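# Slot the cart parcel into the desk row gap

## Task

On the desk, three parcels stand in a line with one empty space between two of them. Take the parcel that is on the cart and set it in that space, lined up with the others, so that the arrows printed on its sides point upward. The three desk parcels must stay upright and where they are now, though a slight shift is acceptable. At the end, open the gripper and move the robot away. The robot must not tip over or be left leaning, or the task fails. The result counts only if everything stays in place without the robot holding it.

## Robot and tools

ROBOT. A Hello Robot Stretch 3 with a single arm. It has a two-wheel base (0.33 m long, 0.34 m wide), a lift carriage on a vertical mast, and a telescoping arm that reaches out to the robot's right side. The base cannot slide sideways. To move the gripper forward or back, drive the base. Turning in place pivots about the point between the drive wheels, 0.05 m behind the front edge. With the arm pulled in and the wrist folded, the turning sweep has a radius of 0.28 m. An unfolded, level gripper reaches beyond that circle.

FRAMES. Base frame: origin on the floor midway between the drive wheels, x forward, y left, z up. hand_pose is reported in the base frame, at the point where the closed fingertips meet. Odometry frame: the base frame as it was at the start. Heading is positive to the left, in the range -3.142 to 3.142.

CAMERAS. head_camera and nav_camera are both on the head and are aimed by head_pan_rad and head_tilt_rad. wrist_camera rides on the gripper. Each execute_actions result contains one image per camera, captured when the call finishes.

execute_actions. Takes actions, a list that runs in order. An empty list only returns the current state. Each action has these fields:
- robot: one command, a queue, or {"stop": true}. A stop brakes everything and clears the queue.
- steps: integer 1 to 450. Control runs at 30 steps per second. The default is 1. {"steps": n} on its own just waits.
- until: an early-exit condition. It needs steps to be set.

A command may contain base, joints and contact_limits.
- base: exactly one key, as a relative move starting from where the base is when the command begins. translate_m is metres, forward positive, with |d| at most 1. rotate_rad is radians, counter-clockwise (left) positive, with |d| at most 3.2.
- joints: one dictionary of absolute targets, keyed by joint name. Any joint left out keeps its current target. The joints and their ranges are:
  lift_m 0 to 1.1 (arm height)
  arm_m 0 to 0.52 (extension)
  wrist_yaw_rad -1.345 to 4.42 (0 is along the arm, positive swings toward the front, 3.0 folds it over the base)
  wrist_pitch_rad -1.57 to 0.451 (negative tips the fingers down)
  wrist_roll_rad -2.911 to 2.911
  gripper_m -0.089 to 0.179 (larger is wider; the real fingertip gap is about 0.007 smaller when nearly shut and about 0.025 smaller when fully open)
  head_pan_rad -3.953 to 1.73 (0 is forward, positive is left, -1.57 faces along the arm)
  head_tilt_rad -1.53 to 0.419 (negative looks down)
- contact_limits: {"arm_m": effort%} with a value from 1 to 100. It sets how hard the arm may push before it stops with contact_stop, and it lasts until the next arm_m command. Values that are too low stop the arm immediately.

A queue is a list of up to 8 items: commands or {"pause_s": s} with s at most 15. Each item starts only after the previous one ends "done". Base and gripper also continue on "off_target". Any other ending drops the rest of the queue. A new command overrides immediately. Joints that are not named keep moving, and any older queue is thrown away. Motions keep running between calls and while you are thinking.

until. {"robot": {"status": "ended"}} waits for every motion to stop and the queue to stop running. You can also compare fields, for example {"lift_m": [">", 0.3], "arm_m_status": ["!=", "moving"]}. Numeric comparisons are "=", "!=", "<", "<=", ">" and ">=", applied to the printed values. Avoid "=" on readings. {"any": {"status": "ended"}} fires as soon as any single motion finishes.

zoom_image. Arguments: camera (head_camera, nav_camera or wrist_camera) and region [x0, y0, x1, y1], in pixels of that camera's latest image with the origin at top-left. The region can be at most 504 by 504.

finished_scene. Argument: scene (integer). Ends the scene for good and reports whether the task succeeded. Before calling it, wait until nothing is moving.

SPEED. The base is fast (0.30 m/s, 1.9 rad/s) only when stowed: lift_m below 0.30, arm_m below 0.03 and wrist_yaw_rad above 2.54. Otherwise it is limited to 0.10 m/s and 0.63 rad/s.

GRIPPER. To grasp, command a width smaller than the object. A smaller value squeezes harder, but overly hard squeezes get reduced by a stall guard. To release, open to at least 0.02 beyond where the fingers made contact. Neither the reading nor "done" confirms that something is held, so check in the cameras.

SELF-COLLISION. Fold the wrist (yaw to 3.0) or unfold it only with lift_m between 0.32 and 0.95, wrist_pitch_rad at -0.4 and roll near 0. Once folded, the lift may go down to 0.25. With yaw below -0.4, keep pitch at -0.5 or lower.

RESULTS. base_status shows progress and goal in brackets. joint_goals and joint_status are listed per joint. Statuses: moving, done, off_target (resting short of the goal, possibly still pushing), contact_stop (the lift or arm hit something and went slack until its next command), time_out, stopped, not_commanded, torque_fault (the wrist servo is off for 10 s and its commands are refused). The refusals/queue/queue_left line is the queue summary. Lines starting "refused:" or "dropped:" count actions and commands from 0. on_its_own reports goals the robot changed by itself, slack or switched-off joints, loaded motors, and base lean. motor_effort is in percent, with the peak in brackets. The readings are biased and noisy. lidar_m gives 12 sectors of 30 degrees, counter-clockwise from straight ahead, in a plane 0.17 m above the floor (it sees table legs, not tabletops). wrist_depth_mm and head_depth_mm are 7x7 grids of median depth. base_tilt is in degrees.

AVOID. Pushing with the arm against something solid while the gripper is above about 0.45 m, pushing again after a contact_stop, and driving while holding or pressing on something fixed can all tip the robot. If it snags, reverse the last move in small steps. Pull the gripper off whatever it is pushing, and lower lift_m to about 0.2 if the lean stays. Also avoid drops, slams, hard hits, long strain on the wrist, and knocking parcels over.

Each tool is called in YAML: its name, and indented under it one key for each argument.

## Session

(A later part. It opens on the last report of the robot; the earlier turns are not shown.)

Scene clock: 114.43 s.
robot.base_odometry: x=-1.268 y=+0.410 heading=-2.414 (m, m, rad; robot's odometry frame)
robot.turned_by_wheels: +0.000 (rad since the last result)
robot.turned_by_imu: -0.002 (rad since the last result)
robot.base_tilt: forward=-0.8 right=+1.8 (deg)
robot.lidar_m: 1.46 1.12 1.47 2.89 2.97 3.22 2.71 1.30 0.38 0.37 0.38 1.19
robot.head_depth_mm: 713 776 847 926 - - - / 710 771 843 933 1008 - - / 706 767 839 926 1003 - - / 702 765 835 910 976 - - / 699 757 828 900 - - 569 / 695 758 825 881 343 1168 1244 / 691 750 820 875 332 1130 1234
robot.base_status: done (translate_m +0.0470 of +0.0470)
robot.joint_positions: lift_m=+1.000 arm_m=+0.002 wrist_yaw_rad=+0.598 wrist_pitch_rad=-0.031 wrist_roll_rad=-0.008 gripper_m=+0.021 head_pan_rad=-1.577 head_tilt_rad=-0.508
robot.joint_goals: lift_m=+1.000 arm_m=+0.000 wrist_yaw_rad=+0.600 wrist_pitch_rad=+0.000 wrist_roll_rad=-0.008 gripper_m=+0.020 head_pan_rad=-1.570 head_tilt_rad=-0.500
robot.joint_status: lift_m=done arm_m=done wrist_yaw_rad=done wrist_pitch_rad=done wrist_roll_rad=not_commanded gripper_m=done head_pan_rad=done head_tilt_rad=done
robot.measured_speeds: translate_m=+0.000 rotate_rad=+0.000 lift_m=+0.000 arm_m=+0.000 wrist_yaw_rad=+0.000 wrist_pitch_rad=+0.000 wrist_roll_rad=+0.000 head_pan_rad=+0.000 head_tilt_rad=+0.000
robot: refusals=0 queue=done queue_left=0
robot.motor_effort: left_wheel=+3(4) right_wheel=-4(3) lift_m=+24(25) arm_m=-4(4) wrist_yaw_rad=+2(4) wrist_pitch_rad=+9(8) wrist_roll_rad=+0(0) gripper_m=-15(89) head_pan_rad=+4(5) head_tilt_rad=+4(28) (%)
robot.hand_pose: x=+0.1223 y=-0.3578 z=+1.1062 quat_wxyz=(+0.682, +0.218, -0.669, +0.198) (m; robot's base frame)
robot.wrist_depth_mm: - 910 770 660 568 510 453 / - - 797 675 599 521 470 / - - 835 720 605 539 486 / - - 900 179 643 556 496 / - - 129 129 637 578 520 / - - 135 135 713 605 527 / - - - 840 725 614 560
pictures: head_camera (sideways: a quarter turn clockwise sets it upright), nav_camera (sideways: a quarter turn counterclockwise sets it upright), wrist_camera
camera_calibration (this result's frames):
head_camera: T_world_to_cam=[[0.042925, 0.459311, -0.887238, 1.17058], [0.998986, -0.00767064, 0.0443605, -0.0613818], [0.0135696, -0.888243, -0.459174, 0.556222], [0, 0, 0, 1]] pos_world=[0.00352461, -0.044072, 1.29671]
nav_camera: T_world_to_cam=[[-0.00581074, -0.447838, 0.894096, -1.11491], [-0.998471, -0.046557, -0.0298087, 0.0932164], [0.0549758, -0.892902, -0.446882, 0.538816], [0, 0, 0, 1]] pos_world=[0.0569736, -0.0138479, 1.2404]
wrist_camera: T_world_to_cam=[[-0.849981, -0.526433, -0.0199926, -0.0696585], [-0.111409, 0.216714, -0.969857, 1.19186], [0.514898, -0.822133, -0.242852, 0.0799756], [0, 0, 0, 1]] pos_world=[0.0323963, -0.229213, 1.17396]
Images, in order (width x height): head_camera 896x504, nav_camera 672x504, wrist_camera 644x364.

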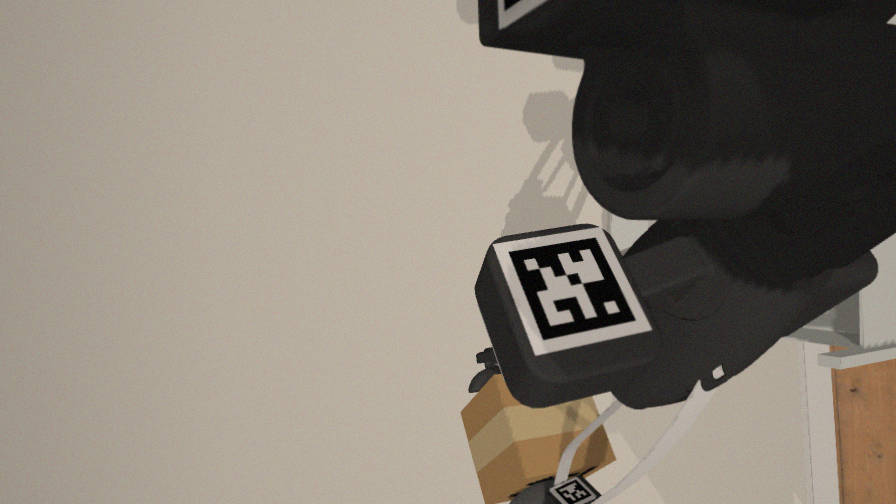

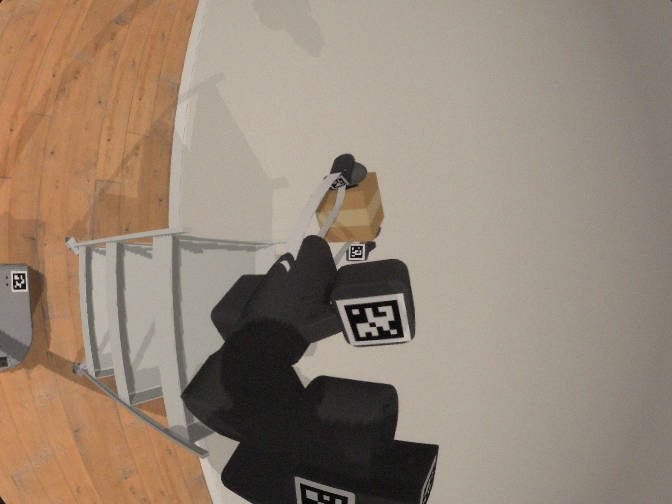

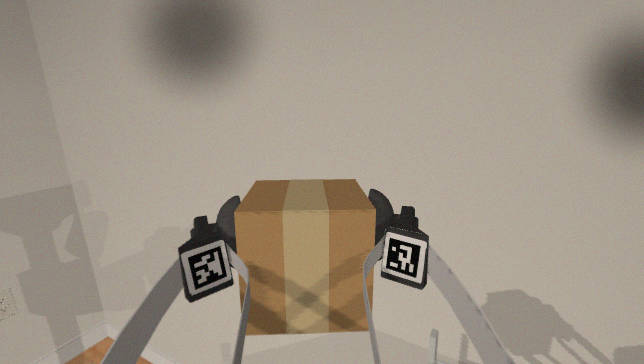

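execute_actions:
  actions:
    - {"robot": {"joints": {"wrist_yaw_rad": 1.5, "arm_m": 0.15, "lift_m": 0.85, "head_pan_rad": -1.1, "head_tilt_rad": -0.75}}, "steps": 300, "until": {"robot": {"status": "ended"}}}

Scene clock: 123.20 s.
robot.base_odometry: x=-1.268 y=+0.410 heading=-2.414 (m, m, rad; robot's odometry frame)
robot.turned_by_wheels: +0.000 (rad since the last result)
robot.turned_by_imu: -0.001 (rad since the last result)
robot.base_tilt: forward=-0.7 right=+1.8 (deg)
robot.lidar_m: 1.46 1.12 1.47 2.88 2.97 3.20 2.72 1.29 0.38 0.37 0.38 1.19
robot.head_depth_mm: 681 761 859 948 813 639 808 / 708 795 905 1022 - 674 832 / 739 835 955 1107 1372 1261 1036 / 772 875 1007 1157 1439 1327 1137 / 808 917 1067 1179 1478 1331 1137 / 845 970 1136 1367 1564 1339 1143 / 890 1026 1216 1488 1618 1341 1145
robot.base_status: done (translate_m +0.0470 of +0.0470)
robot.joint_positions: lift_m=+0.850 arm_m=+0.150 wrist_yaw_rad=+1.498 wrist_pitch_rad=-0.030 wrist_roll_rad=-0.008 gripper_m=+0.021 head_pan_rad=-1.107 head_tilt_rad=-0.741
robot.joint_goals: lift_m=+0.850 arm_m=+0.150 wrist_yaw_rad=+1.500 wrist_pitch_rad=+0.000 wrist_roll_rad=-0.008 gripper_m=+0.020 head_pan_rad=-1.100 head_tilt_rad=-0.750
robot.joint_status: lift_m=done arm_m=done wrist_yaw_rad=done wrist_pitch_rad=done wrist_roll_rad=not_commanded gripper_m=done head_pan_rad=done head_tilt_rad=done
robot.measured_speeds: translate_m=+0.000 rotate_rad=+0.000 lift_m=+0.000 arm_m=+0.000 wrist_yaw_rad=+0.000 wrist_pitch_rad=+0.000 wrist_roll_rad=+0.000 head_pan_rad=+0.000 head_tilt_rad=+0.000
robot: refusals=0 queue=done queue_left=0
robot.motor_effort: left_wheel=+3(4) right_wheel=-3(4) lift_m=+14(24) arm_m=+3(4) wrist_yaw_rad=+3(4) wrist_pitch_rad=+9(9) wrist_roll_rad=+0(0) gripper_m=-15(15) head_pan_rad=+4(40) head_tilt_rad=-5(26) (%)
robot.hand_pose: x=+0.2334 y=-0.3133 z=+0.9573 quat_wxyz=(+0.527, +0.487, -0.508, +0.476) (m; robot's base frame)
robot.wrist_depth_mm: - - - - - 711 527 / - - - - - 730 538 / - - - - - 758 543 / 921 - - 177 - 762 548 / 934 - 130 130 - 774 560 / 970 - 136 136 - 797 558 / - - - - - 761 561
pictures: head_camera (sideways: a quarter turn clockwise sets it upright), nav_camera (sideways: a quarter turn counterclockwise sets it upright), wrist_camera
camera_calibration (this result's frames):
head_camera: T_world_to_cam=[[-0.255597, 0.601073, -0.75722, 1.00288], [0.898895, 0.436076, 0.0427332, -0.0586395], [0.355891, -0.669739, -0.651761, 0.804691], [0, 0, 0, 1]] pos_world=[0.0226626, -0.0383025, 1.28638]
nav_camera: T_world_to_cam=[[0.284352, -0.575745, 0.766591, -0.950426], [-0.87305, -0.485896, -0.0410891, 0.107126], [0.39614, -0.657588, -0.64082, 0.789055], [0, 0, 0, 1]] pos_world=[0.0512063, 0.0237221, 1.23863]
wrist_camera: T_world_to_cam=[[-0.115691, -0.993083, -0.0200593, -0.272257], [-0.237553, 0.0472718, -0.970224, 1.02683], [0.964461, -0.107481, -0.241378, 0.140788], [0, 0, 0, 1]] pos_world=[0.0766432, -0.303782, 1.02477]
Images, in order (width x height): head_camera 896x504, nav_camera 672x504, wrist_camera 644x364.

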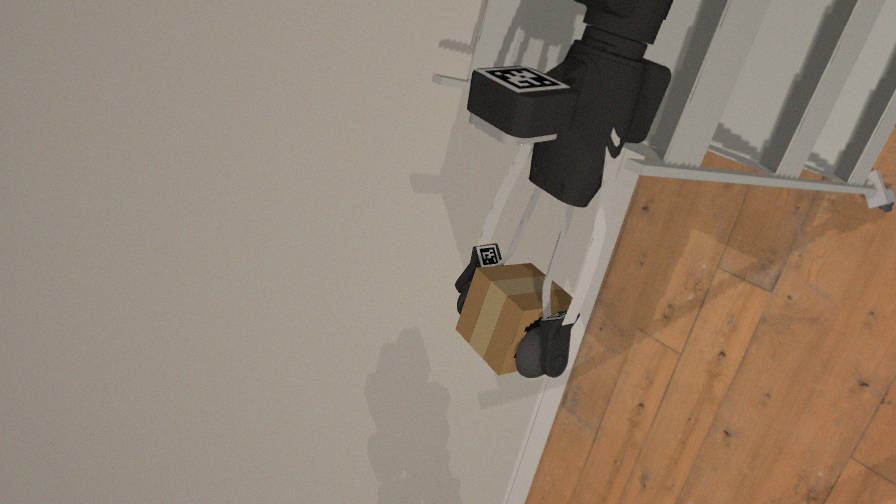

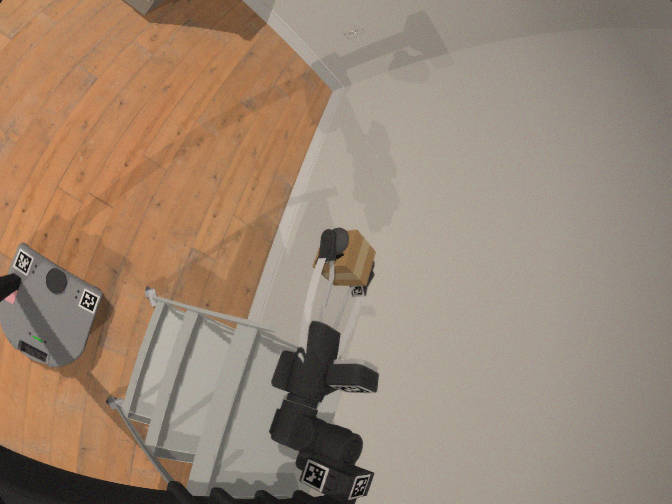

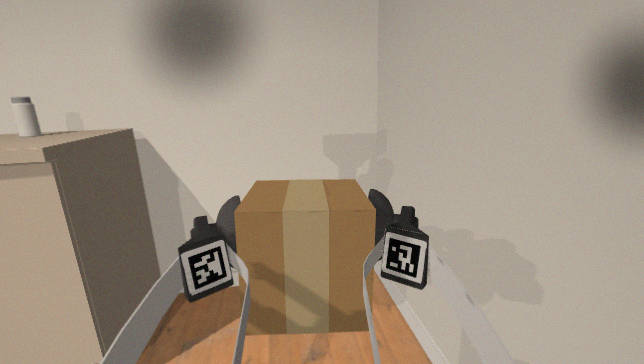

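zoom_image:
  camera: "head_camera"
  region: [440, 240, 620, 400]

Region (440, 240, 620, 400) of head_camera's 896x504 image, scaled by 2.800, with more detail than that image has.

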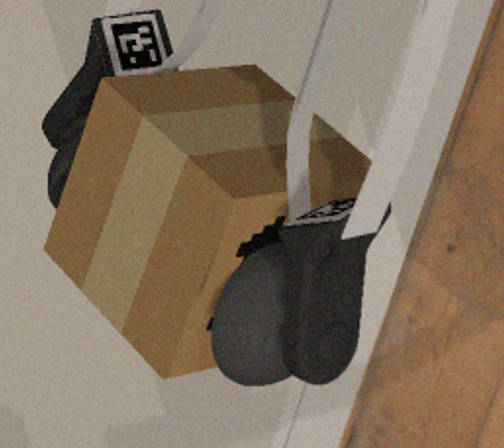

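execute_actions:
  actions:
    - {"robot": [{"joints": {"arm_m": 0.0, "lift_m": 0.95, "wrist_yaw_rad": 0.0, "head_pan_rad": -1.57, "head_tilt_rad": -0.7}, "base": {"rotate_rad": -0.556}}, {"base": {"translate_m": -1.0}}, {"base": {"translate_m": -1.0}}, {"base": {"translate_m": -0.37}}, {"base": {"rotate_rad": -1.02}}], "steps": 450, "until": {"robot": {"status": "ended"}}}
    - {"steps": 450, "until": {"robot": {"status": "ended"}}}
    - {"steps": 200, "until": {"robot": {"status": "ended"}}}

Scene clock: 183.37 s.
robot.base_odometry: x=+1.067 y=+0.816 heading=+2.294 (m, m, rad; robot's odometry frame)
robot.turned_by_wheels: -1.576 (rad since the last result)
robot.turned_by_imu: -1.563 (rad since the last result)
robot.base_tilt: forward=-0.8 right=+1.8 (deg)
robot.lidar_m: 2.18 2.26 2.33 3.02 2.33 1.56 1.25 0.95 0.92 1.11 0.84 1.50
robot.head_depth_mm: 921 1032 1137 931 - - - / 914 1024 1137 936 - - 1083 / 909 1021 1139 - - - - / 904 1011 1130 864 731 600 1124 / 900 1009 1122 936 713 603 1128 / 896 1001 1120 943 739 605 1134 / 889 995 1128 948 742 607 1136
robot.base_status: done (rotate_rad -1.0198 of -1.0200)
robot.joint_positions: lift_m=+0.950 arm_m=+0.002 wrist_yaw_rad=+0.001 wrist_pitch_rad=-0.029 wrist_roll_rad=-0.008 gripper_m=+0.021 head_pan_rad=-1.563 head_tilt_rad=-0.705
robot.joint_goals: lift_m=+0.950 arm_m=+0.000 wrist_yaw_rad=+0.000 wrist_pitch_rad=+0.000 wrist_roll_rad=-0.008 gripper_m=+0.020 head_pan_rad=-1.570 head_tilt_rad=-0.700
robot.joint_status: lift_m=done arm_m=done wrist_yaw_rad=done wrist_pitch_rad=done wrist_roll_rad=not_commanded gripper_m=done head_pan_rad=done head_tilt_rad=done
robot.measured_speeds: translate_m=+0.000 rotate_rad=+0.000 lift_m=+0.000 arm_m=+0.000 wrist_yaw_rad=+0.000 wrist_pitch_rad=+0.000 wrist_roll_rad=+0.000 head_pan_rad=+0.000 head_tilt_rad=+0.000
robot: refusals=0 queue=done queue_left=0
robot.motor_effort: left_wheel=+4(9) right_wheel=-4(7) lift_m=+24(26) arm_m=-4(4) wrist_yaw_rad=-2(3) wrist_pitch_rad=+9(9) wrist_roll_rad=+0(0) gripper_m=-15(15) head_pan_rad=-4(42) head_tilt_rad=+2(8) (%)
robot.hand_pose: x=-0.0211 y=-0.4021 z=+1.0568 quat_wxyz=(+0.710, +0.011, -0.704, -0.010) (m; robot's base frame)
robot.wrist_depth_mm: 724 749 777 783 811 806 889 / 756 802 772 819 839 849 885 / 792 792 819 846 861 910 933 / 828 829 832 178 902 967 - / 822 862 130 130 919 893 - / 709 707 136 136 635 656 643 / 550 544 516 491 527 510 511
pictures: head_camera (sideways: a quarter turn clockwise sets it upright), nav_camera (sideways: a quarter turn counterclockwise sets it upright), wrist_camera
camera_calibration (this result's frames):
head_camera: T_world_to_cam=[[0.0354745, 0.624412, -0.780289, 1.03118], [0.999065, -0.00284904, 0.0431408, -0.0597832], [0.0247146, -0.78109, -0.623929, 0.770508], [0, 0, 0, 1]] pos_world=[0.00410404, -0.0422148, 1.28794]
nav_camera: T_world_to_cam=[[0.00149388, -0.614006, 0.7893, -0.978302], [-0.997805, -0.0531651, -0.0394693, 0.105781], [0.0661976, -0.787508, -0.612738, 0.754537], [0, 0, 0, 1]] pos_world=[0.0570613, -0.000855234, 1.23868]
wrist_camera: T_world_to_cam=[[-0.998918, 0.0419383, -0.0200759, 0.00961792], [0.0295759, 0.239964, -0.970331, 1.15031], [-0.0358765, -0.969875, -0.240945, 0.0322957], [0, 0, 0, 1]] pos_world=[-0.0232554, -0.245115, 1.12416]
Images, in order (width x height): head_camera 896x504, nav_camera 672x504, wrist_camera 644x364.

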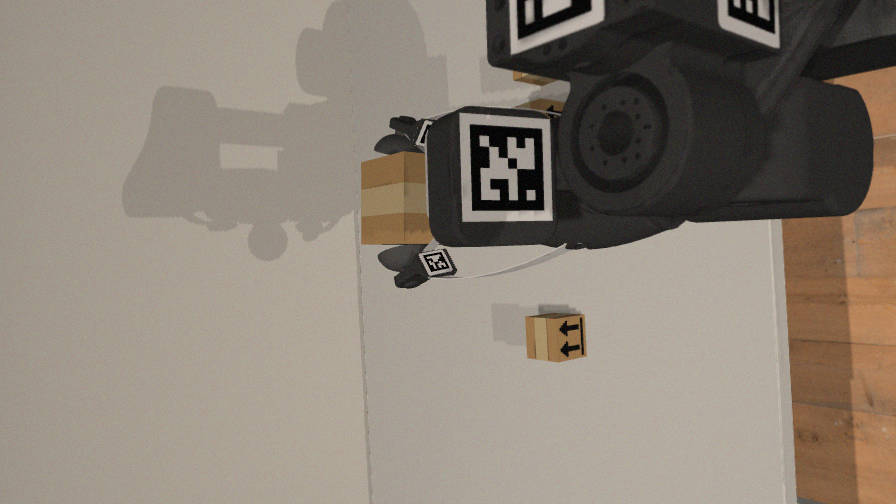

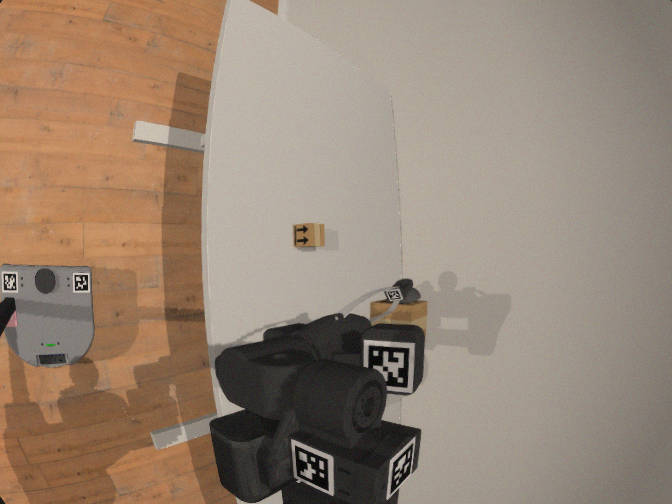

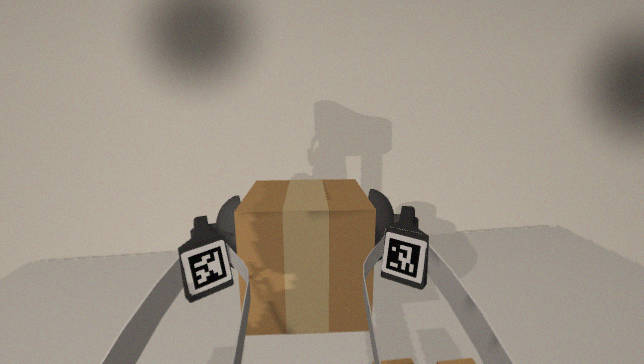

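execute_actions:
  actions:
    - {"robot": {"base": {"translate_m": 0.02}, "joints": {"arm_m": 0.10, "lift_m": 0.71}}, "steps": 300, "until": {"robot": {"status": "ended"}}}

Scene clock: 196.63 s.
robot.base_odometry: x=+1.053 y=+0.831 heading=+2.294 (m, m, rad; robot's odometry frame)
robot.turned_by_wheels: +0.000 (rad since the last result)
robot.turned_by_imu: -0.001 (rad since the last result)
robot.base_tilt: forward=-0.8 right=+1.8 (deg)
robot.lidar_m: 2.16 2.24 2.30 3.02 2.37 1.57 1.26 0.95 0.94 1.11 0.83 1.50
robot.head_depth_mm: 921 1031 1135 912 702 623 - / 914 1025 1139 918 704 629 1085 / 909 1017 1142 923 694 - 1100 / 906 1017 1135 931 690 594 1130 / 899 1009 1125 939 712 603 1129 / 894 1002 1119 946 738 606 1132 / 890 996 1126 947 742 608 1115
robot.base_status: done (translate_m +0.0200 of +0.0200)
robot.joint_positions: lift_m=+0.710 arm_m=+0.100 wrist_yaw_rad=+0.001 wrist_pitch_rad=-0.029 wrist_roll_rad=-0.008 gripper_m=+0.021 head_pan_rad=-1.563 head_tilt_rad=-0.705
robot.joint_goals: lift_m=+0.710 arm_m=+0.100 wrist_yaw_rad=+0.000 wrist_pitch_rad=+0.000 wrist_roll_rad=-0.008 gripper_m=+0.020 head_pan_rad=-1.570 head_tilt_rad=-0.700
robot.joint_status: lift_m=done arm_m=done wrist_yaw_rad=done wrist_pitch_rad=done wrist_roll_rad=not_commanded gripper_m=done head_pan_rad=done head_tilt_rad=done
robot.measured_speeds: translate_m=+0.000 rotate_rad=+0.000 lift_m=+0.000 arm_m=+0.000 wrist_yaw_rad=+0.000 wrist_pitch_rad=+0.000 wrist_roll_rad=+0.000 head_pan_rad=+0.000 head_tilt_rad=+0.000
robot: refusals=0 queue=done queue_left=0
robot.motor_effort: left_wheel=+3(9) right_wheel=-3(5) lift_m=+14(25) arm_m=+3(4) wrist_yaw_rad=-1(1) wrist_pitch_rad=+9(9) wrist_roll_rad=+0(0) gripper_m=-15(15) head_pan_rad=-5(5) head_tilt_rad=+3(2) (%)
robot.hand_pose: x=-0.0212 y=-0.5001 z=+0.8174 quat_wxyz=(+0.710, +0.011, -0.704, -0.010) (m; robot's base frame)
robot.wrist_depth_mm: 636 645 672 691 722 734 759 / 667 687 709 734 759 768 800 / 703 728 723 739 767 802 828 / 672 648 628 178 601 570 552 / 408 397 130 130 247 257 271 / 286 209 136 136 259 225 232 / 215 206 212 200 215 210 210
pictures: head_camera (sideways: a quarter turn clockwise sets it upright), nav_camera (sideways: a quarter turn counterclockwise sets it upright), wrist_camera
camera_calibration (this result's frames):
head_camera: T_world_to_cam=[[0.0354759, 0.624412, -0.780289, 1.03118], [0.999065, -0.00285131, 0.0431408, -0.0597832], [0.0247128, -0.78109, -0.623929, 0.770508], [0, 0, 0, 1]] pos_world=[0.00410394, -0.0422148, 1.28794]
nav_camera: T_world_to_cam=[[0.00149249, -0.614007, 0.7893, -0.978302], [-0.997806, -0.0531628, -0.0394693, 0.105781], [0.0661958, -0.787509, -0.612738, 0.754537], [0, 0, 0, 1]] pos_world=[0.0570613, -0.000855341, 1.23868]
wrist_camera: T_world_to_cam=[[-0.998912, 0.0420804, -0.0200777, 0.00895674], [0.0296103, 0.239919, -0.970341, 0.941565], [-0.0360153, -0.969881, -0.240904, -0.120407], [0, 0, 0, 1]] pos_world=[-0.0232695, -0.343057, 0.884812]
Images, in order (width x height): head_camera 896x504, nav_camera 672x504, wrist_camera 644x364.

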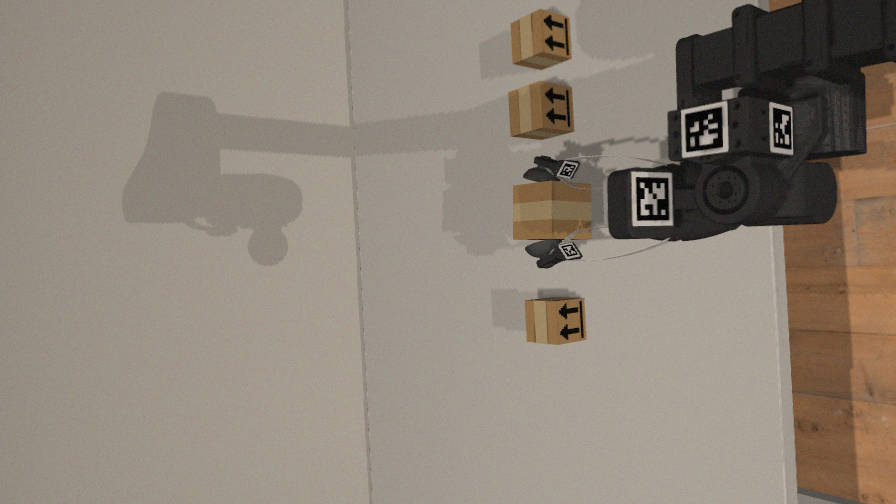

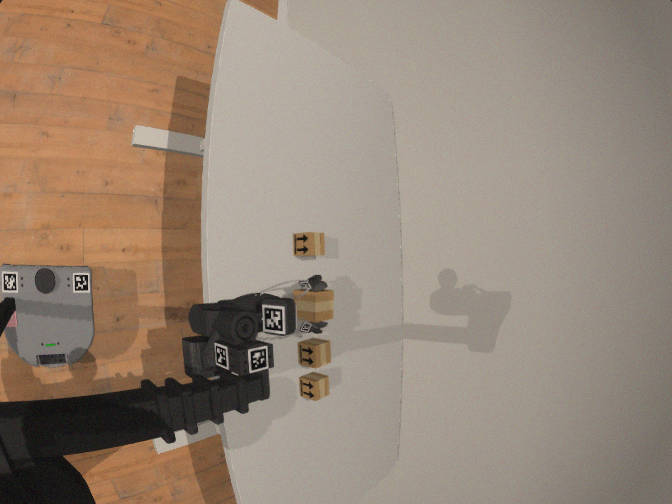

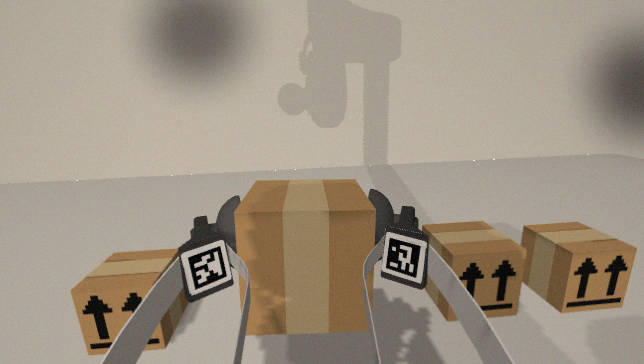

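execute_actions:
  actions:
    - {"robot": [{"joints": {"arm_m": 0.184}}, {"joints": {"lift_m": 0.66}}], "steps": 300, "until": {"robot": {"status": "ended"}}}

Scene clock: 204.63 s.
robot.base_odometry: x=+1.053 y=+0.831 heading=+2.294 (m, m, rad; robot's odometry frame)
robot.turned_by_wheels: +0.000 (rad since the last result)
robot.turned_by_imu: -0.001 (rad since the last result)
robot.base_tilt: forward=-0.7 right=+1.9 (deg)
robot.lidar_m: 2.17 2.24 2.30 3.02 2.36 1.57 1.27 0.95 0.94 1.11 0.83 1.51
robot.head_depth_mm: 920 1033 1133 912 699 607 1158 / 914 1028 1140 919 712 - 1119 / 908 1020 1145 924 727 - 1119 / 906 1016 1130 929 719 601 1127 / 900 1008 1126 934 712 603 1128 / 893 1003 1122 943 738 606 1134 / 889 994 1127 948 739 608 1114
robot.base_status: done (translate_m +0.0200 of +0.0200)
robot.joint_positions: lift_m=+0.660 arm_m=+0.184 wrist_yaw_rad=+0.001 wrist_pitch_rad=-0.029 wrist_roll_rad=-0.008 gripper_m=+0.021 head_pan_rad=-1.563 head_tilt_rad=-0.705
robot.joint_goals: lift_m=+0.660 arm_m=+0.184 wrist_yaw_rad=+0.000 wrist_pitch_rad=+0.000 wrist_roll_rad=-0.008 gripper_m=+0.020 head_pan_rad=-1.570 head_tilt_rad=-0.700
robot.joint_status: lift_m=done arm_m=done wrist_yaw_rad=done wrist_pitch_rad=done wrist_roll_rad=not_commanded gripper_m=done head_pan_rad=done head_tilt_rad=done
robot.measured_speeds: translate_m=+0.000 rotate_rad=+0.000 lift_m=+0.000 arm_m=+0.000 wrist_yaw_rad=+0.000 wrist_pitch_rad=+0.000 wrist_roll_rad=+0.000 head_pan_rad=+0.000 head_tilt_rad=+0.000
robot: refusals=0 queue=done queue_left=0
robot.motor_effort: left_wheel=+4(3) right_wheel=-3(3) lift_m=+14(14) arm_m=+3(3) wrist_yaw_rad=-1(1) wrist_pitch_rad=+9(9) wrist_roll_rad=+0(0) gripper_m=-15(15) head_pan_rad=-4(5) head_tilt_rad=+3(2) (%)
robot.hand_pose: x=-0.0212 y=-0.5841 z=+0.7674 quat_wxyz=(+0.710, +0.011, -0.704, -0.010) (m; robot's base frame)
robot.wrist_depth_mm: 566 591 615 618 633 659 690 / 613 602 630 629 675 680 706 / 621 639 647 675 692 723 727 / 474 448 442 178 409 393 383 / 282 272 130 130 255 153 128 / 134 196 135 136 178 155 128 / 132 152 146 140 148 139 134
pictures: head_camera (sideways: a quarter turn clockwise sets it upright), nav_camera (sideways: a quarter turn counterclockwise sets it upright), wrist_camera
camera_calibration (this result's frames):
head_camera: T_world_to_cam=[[0.0354758, 0.624412, -0.780289, 1.03118], [0.999065, -0.00285119, 0.0431408, -0.0597832], [0.0247129, -0.78109, -0.62393, 0.770508], [0, 0, 0, 1]] pos_world=[0.00410395, -0.0422148, 1.28794]
nav_camera: T_world_to_cam=[[0.00149256, -0.614007, 0.7893, -0.978302], [-0.997806, -0.053163, -0.0394693, 0.105781], [0.0661959, -0.787508, -0.612739, 0.754537], [0, 0, 0, 1]] pos_world=[0.0570613, -0.000855332, 1.23868]
wrist_camera: T_world_to_cam=[[-0.998911, 0.0421085, -0.0200781, 0.0114972], [0.029617, 0.239907, -0.970344, 0.913199], [-0.0360428, -0.969882, -0.240893, -0.213933], [0, 0, 0, 1]] pos_world=[-0.0232723, -0.427056, 0.834813]
Images, in order (width x height): head_camera 896x504, nav_camera 672x504, wrist_camera 644x364.

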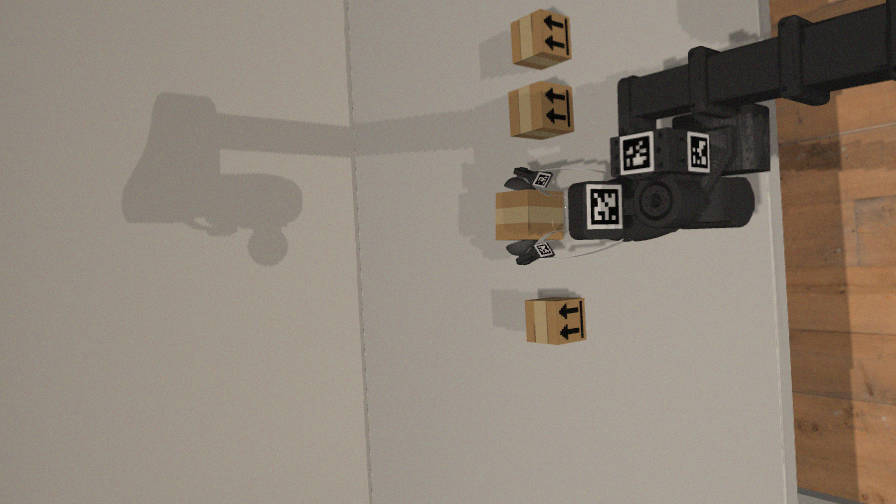

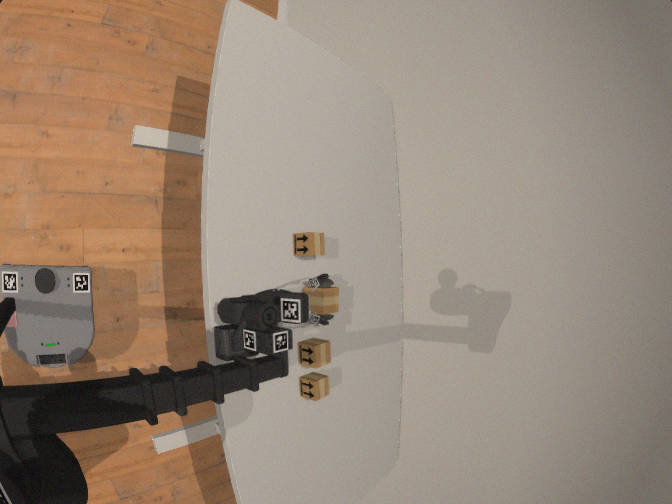

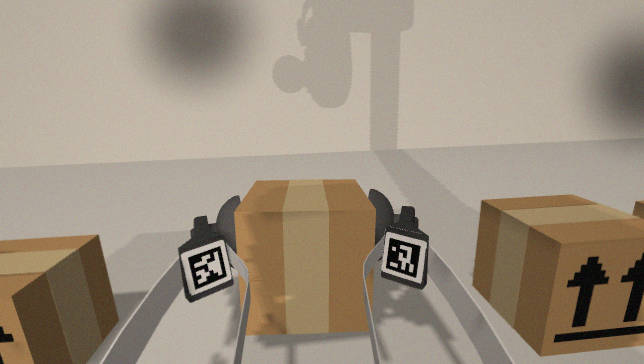

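execute_actions:
  actions:
    - {"robot": [{"joints": {"arm_m": 0.168}}, {"joints": {"gripper_m": 0.09}}, {"pause_s": 0.3}, {"joints": {"arm_m": 0.0}}], "steps": 300, "until": {"robot": {"status": "ended"}}}

Scene clock: 212.60 s.
robot.base_odometry: x=+1.053 y=+0.831 heading=+2.294 (m, m, rad; robot's odometry frame)
robot.turned_by_wheels: +0.000 (rad since the last result)
robot.turned_by_imu: -0.001 (rad since the last result)
robot.base_tilt: forward=-0.8 right=+1.9 (deg)
robot.lidar_m: 2.16 2.24 2.30 3.02 2.36 1.57 1.27 0.95 0.94 1.11 0.83 1.50
robot.head_depth_mm: 918 1034 1134 915 699 593 1153 / 914 1032 1136 920 704 596 1146 / 907 1021 1141 924 705 599 - / 903 1014 1133 930 709 593 1126 / 900 1010 1122 939 711 603 1130 / 891 1001 1121 942 738 605 1134 / 888 996 1131 951 740 607 1116
robot.base_status: done (translate_m +0.0200 of +0.0200)
robot.joint_positions: lift_m=+0.660 arm_m=+0.002 wrist_yaw_rad=+0.001 wrist_pitch_rad=-0.023 wrist_roll_rad=-0.008 gripper_m=+0.090 head_pan_rad=-1.563 head_tilt_rad=-0.705
robot.joint_goals: lift_m=+0.660 arm_m=+0.000 wrist_yaw_rad=+0.000 wrist_pitch_rad=+0.000 wrist_roll_rad=-0.008 gripper_m=+0.090 head_pan_rad=-1.570 head_tilt_rad=-0.700
robot.joint_status: lift_m=done arm_m=done wrist_yaw_rad=done wrist_pitch_rad=done wrist_roll_rad=not_commanded gripper_m=done head_pan_rad=done head_tilt_rad=done
robot.measured_speeds: translate_m=+0.000 rotate_rad=+0.000 lift_m=+0.000 arm_m=+0.000 wrist_yaw_rad=+0.000 wrist_pitch_rad=+0.000 wrist_roll_rad=+0.000 head_pan_rad=+0.000 head_tilt_rad=+0.000
robot: refusals=0 queue=done queue_left=0
robot.motor_effort: left_wheel=+4(4) right_wheel=-4(3) lift_m=+14(14) arm_m=-4(5) wrist_yaw_rad=+0(1) wrist_pitch_rad=+7(9) wrist_roll_rad=+0(0) gripper_m=+1(77) head_pan_rad=-5(4) head_tilt_rad=+3(3) (%)
robot.hand_pose: x=-0.0212 y=-0.4023 z=+0.7690 quat_wxyz=(+0.710, +0.009, -0.704, -0.008) (m; robot's base frame)
robot.wrist_depth_mm: 738 737 765 781 806 830 870 / 755 788 801 800 840 856 863 / 785 801 811 842 844 867 925 / 488 416 422 292 307 312 395 / 290 285 277 268 283 258 254 / 204 203 197 195 183 189 187 / 158 156 154 153 150 148 147
pictures: head_camera (sideways: a quarter turn clockwise sets it upright), nav_camera (sideways: a quarter turn counterclockwise sets it upright), wrist_camera
camera_calibration (this result's frames):
head_camera: T_world_to_cam=[[0.0354757, 0.624412, -0.780289, 1.03118], [0.999065, -0.00285107, 0.0431408, -0.0597832], [0.024713, -0.78109, -0.623929, 0.770508], [0, 0, 0, 1]] pos_world=[0.00410395, -0.0422148, 1.28794]
nav_camera: T_world_to_cam=[[0.00149264, -0.614006, 0.7893, -0.978302], [-0.997806, -0.0531631, -0.0394693, 0.105781], [0.066196, -0.787509, -0.612738, 0.754537], [0, 0, 0, 1]] pos_world=[0.0570613, -0.000855333, 1.23868]
wrist_camera: T_world_to_cam=[[-0.998901, 0.0422227, -0.0203474, 0.00406818], [0.0296797, 0.233831, -0.971824, 0.869843], [-0.0362752, -0.97136, -0.234828, -0.0425425], [0, 0, 0, 1]] pos_world=[-0.0232962, -0.244893, 0.835427]
Images, in order (width x height): head_camera 896x504, nav_camera 672x504, wrist_camera 644x364.

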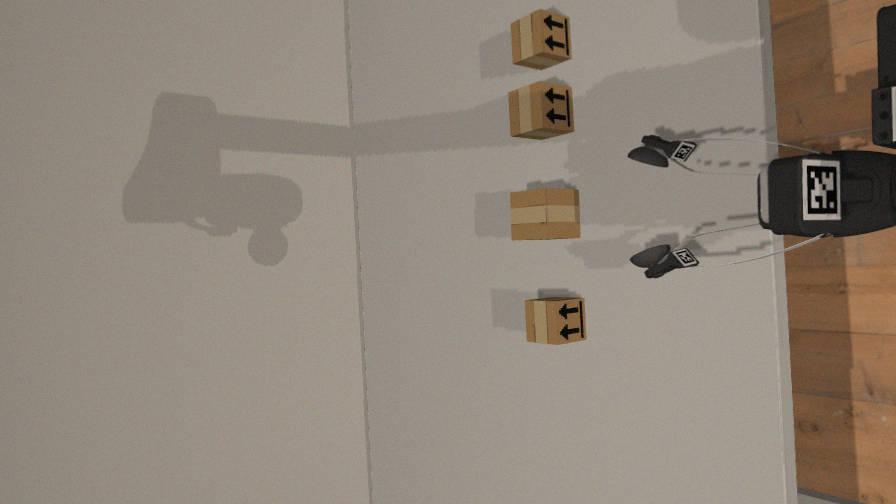

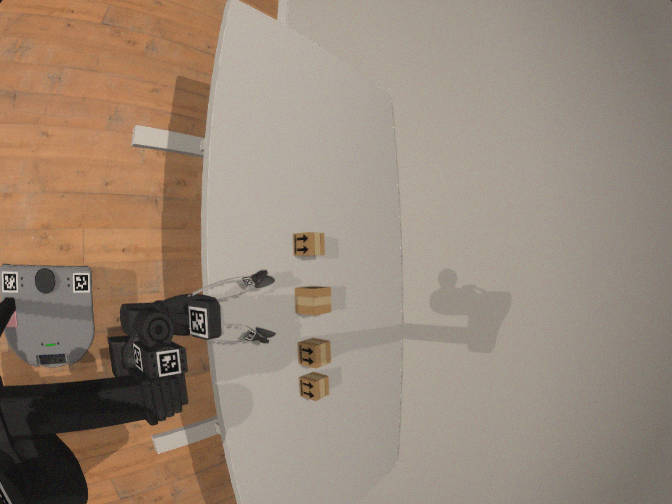

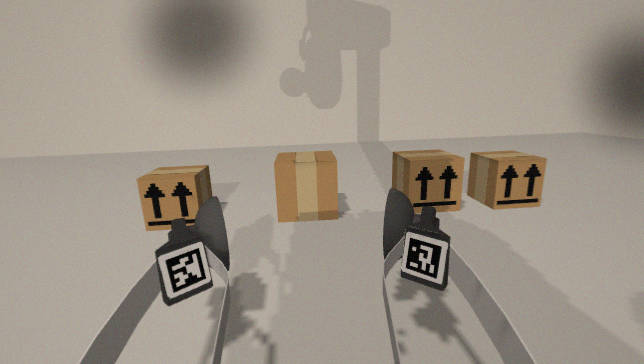

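Quick check of the arrow direction from the side.

execute_actions:
  actions:
    - {"robot": {"base": {"translate_m": 0.3}}, "steps": 200, "until": {"robot": {"status": "ended"}}}

Scene clock: 220.03 s.
robot.base_odometry: x=+0.855 y=+1.056 heading=+2.294 (m, m, rad; robot's odometry frame)
robot.turned_by_wheels: +0.000 (rad since the last result)
robot.turned_by_imu: +0.000 (rad since the last result)
robot.base_tilt: forward=-0.9 right=+1.8 (deg)
robot.lidar_m: 1.87 1.94 2.12 3.02 2.80 1.83 1.56 1.17 1.15 1.10 0.67 1.48
robot.head_depth_mm: 906 1017 1129 914 698 592 1127 / 901 1010 1131 918 713 595 1127 / 896 1002 1121 925 724 599 - / 891 1002 1114 932 730 594 1102 / 885 992 1112 934 734 603 1104 / 884 990 1119 944 737 605 1103 / 876 984 1110 949 740 608 1111
robot.base_status: done (translate_m +0.3000 of +0.3000)
robot.joint_positions: lift_m=+0.660 arm_m=+0.002 wrist_yaw_rad=+0.001 wrist_pitch_rad=-0.023 wrist_roll_rad=-0.008 gripper_m=+0.090 head_pan_rad=-1.563 head_tilt_rad=-0.705
robot.joint_goals: lift_m=+0.660 arm_m=+0.000 wrist_yaw_rad=+0.000 wrist_pitch_rad=+0.000 wrist_roll_rad=-0.008 gripper_m=+0.090 head_pan_rad=-1.570 head_tilt_rad=-0.700
robot.joint_status: lift_m=done arm_m=done wrist_yaw_rad=done wrist_pitch_rad=done wrist_roll_rad=not_commanded gripper_m=done head_pan_rad=done head_tilt_rad=done
robot.measured_speeds: translate_m=+0.000 rotate_rad=+0.000 lift_m=+0.000 arm_m=+0.000 wrist_yaw_rad=+0.000 wrist_pitch_rad=+0.000 wrist_roll_rad=+0.000 head_pan_rad=+0.000 head_tilt_rad=+0.000
robot: refusals=0 queue=done queue_left=0
robot.motor_effort: left_wheel=+3(8) right_wheel=-4(5) lift_m=+14(14) arm_m=-4(4) wrist_yaw_rad=-1(0) wrist_pitch_rad=+7(7) wrist_roll_rad=+0(0) gripper_m=+1(0) head_pan_rad=-5(4) head_tilt_rad=+2(2) (%)
robot.hand_pose: x=-0.0212 y=-0.4023 z=+0.7690 quat_wxyz=(+0.710, +0.009, -0.704, -0.008) (m; robot's base frame)
robot.wrist_depth_mm: 704 716 738 777 772 815 828 / 742 745 779 783 844 847 854 / 774 787 798 813 853 847 896 / 490 473 455 441 418 300 307 / 289 286 276 269 283 258 253 / 205 203 197 195 182 189 186 / 158 156 155 153 150 148 146
pictures: head_camera (sideways: a quarter turn clockwise sets it upright), nav_camera (sideways: a quarter turn counterclockwise sets it upright), wrist_camera
camera_calibration (this result's frames):
head_camera: T_world_to_cam=[[0.0354759, 0.624412, -0.780289, 1.03118], [0.999065, -0.00285131, 0.0431408, -0.0597832], [0.0247128, -0.78109, -0.62393, 0.770508], [0, 0, 0, 1]] pos_world=[0.00410394, -0.0422148, 1.28794]
nav_camera: T_world_to_cam=[[0.00149249, -0.614007, 0.789299, -0.978302], [-0.997806, -0.0531628, -0.0394693, 0.105781], [0.0661958, -0.787508, -0.612739, 0.754538], [0, 0, 0, 1]] pos_world=[0.0570613, -0.000855334, 1.23868]
wrist_camera: T_world_to_cam=[[-0.998901, 0.0422226, -0.0203475, 0.00406827], [0.0296798, 0.233832, -0.971824, 0.869843], [-0.0362751, -0.97136, -0.234828, -0.0425425], [0, 0, 0, 1]] pos_world=[-0.0232962, -0.244893, 0.835427]
Images, in order (width x height): head_camera 896x504, nav_camera 672x504, wrist_camera 644x364.

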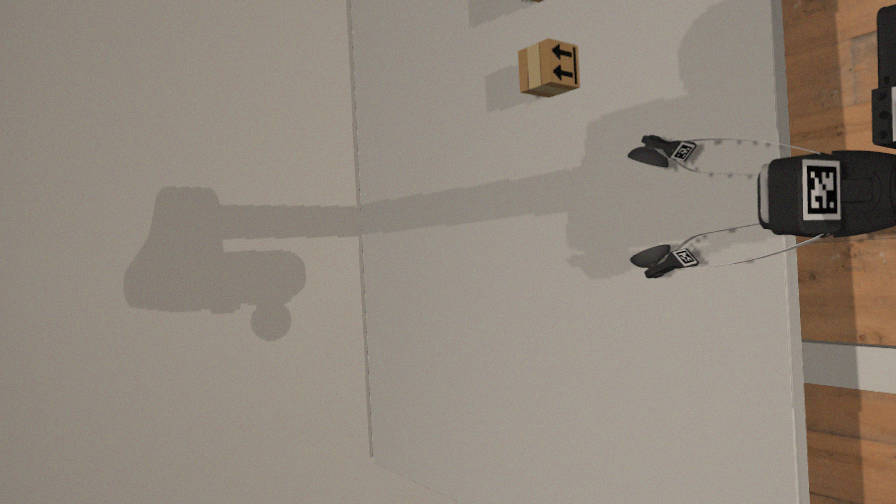

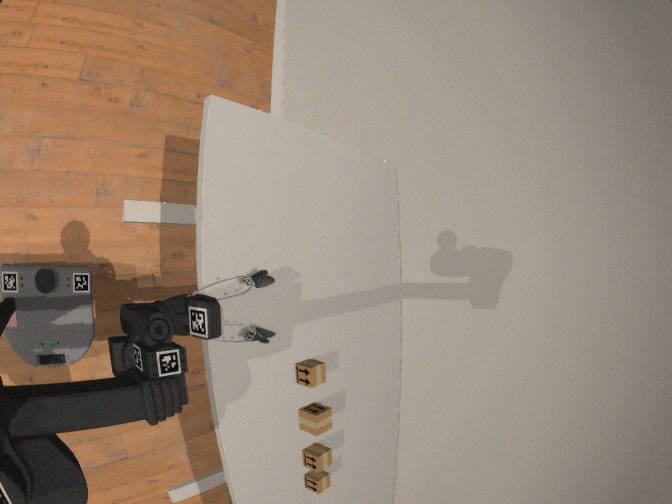

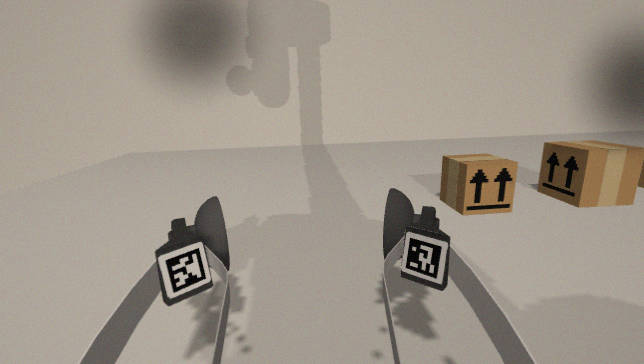

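The arrows point up, so I'm ending the scene.

finished_scene:
  scene: 2

The scene is finished: the task was done.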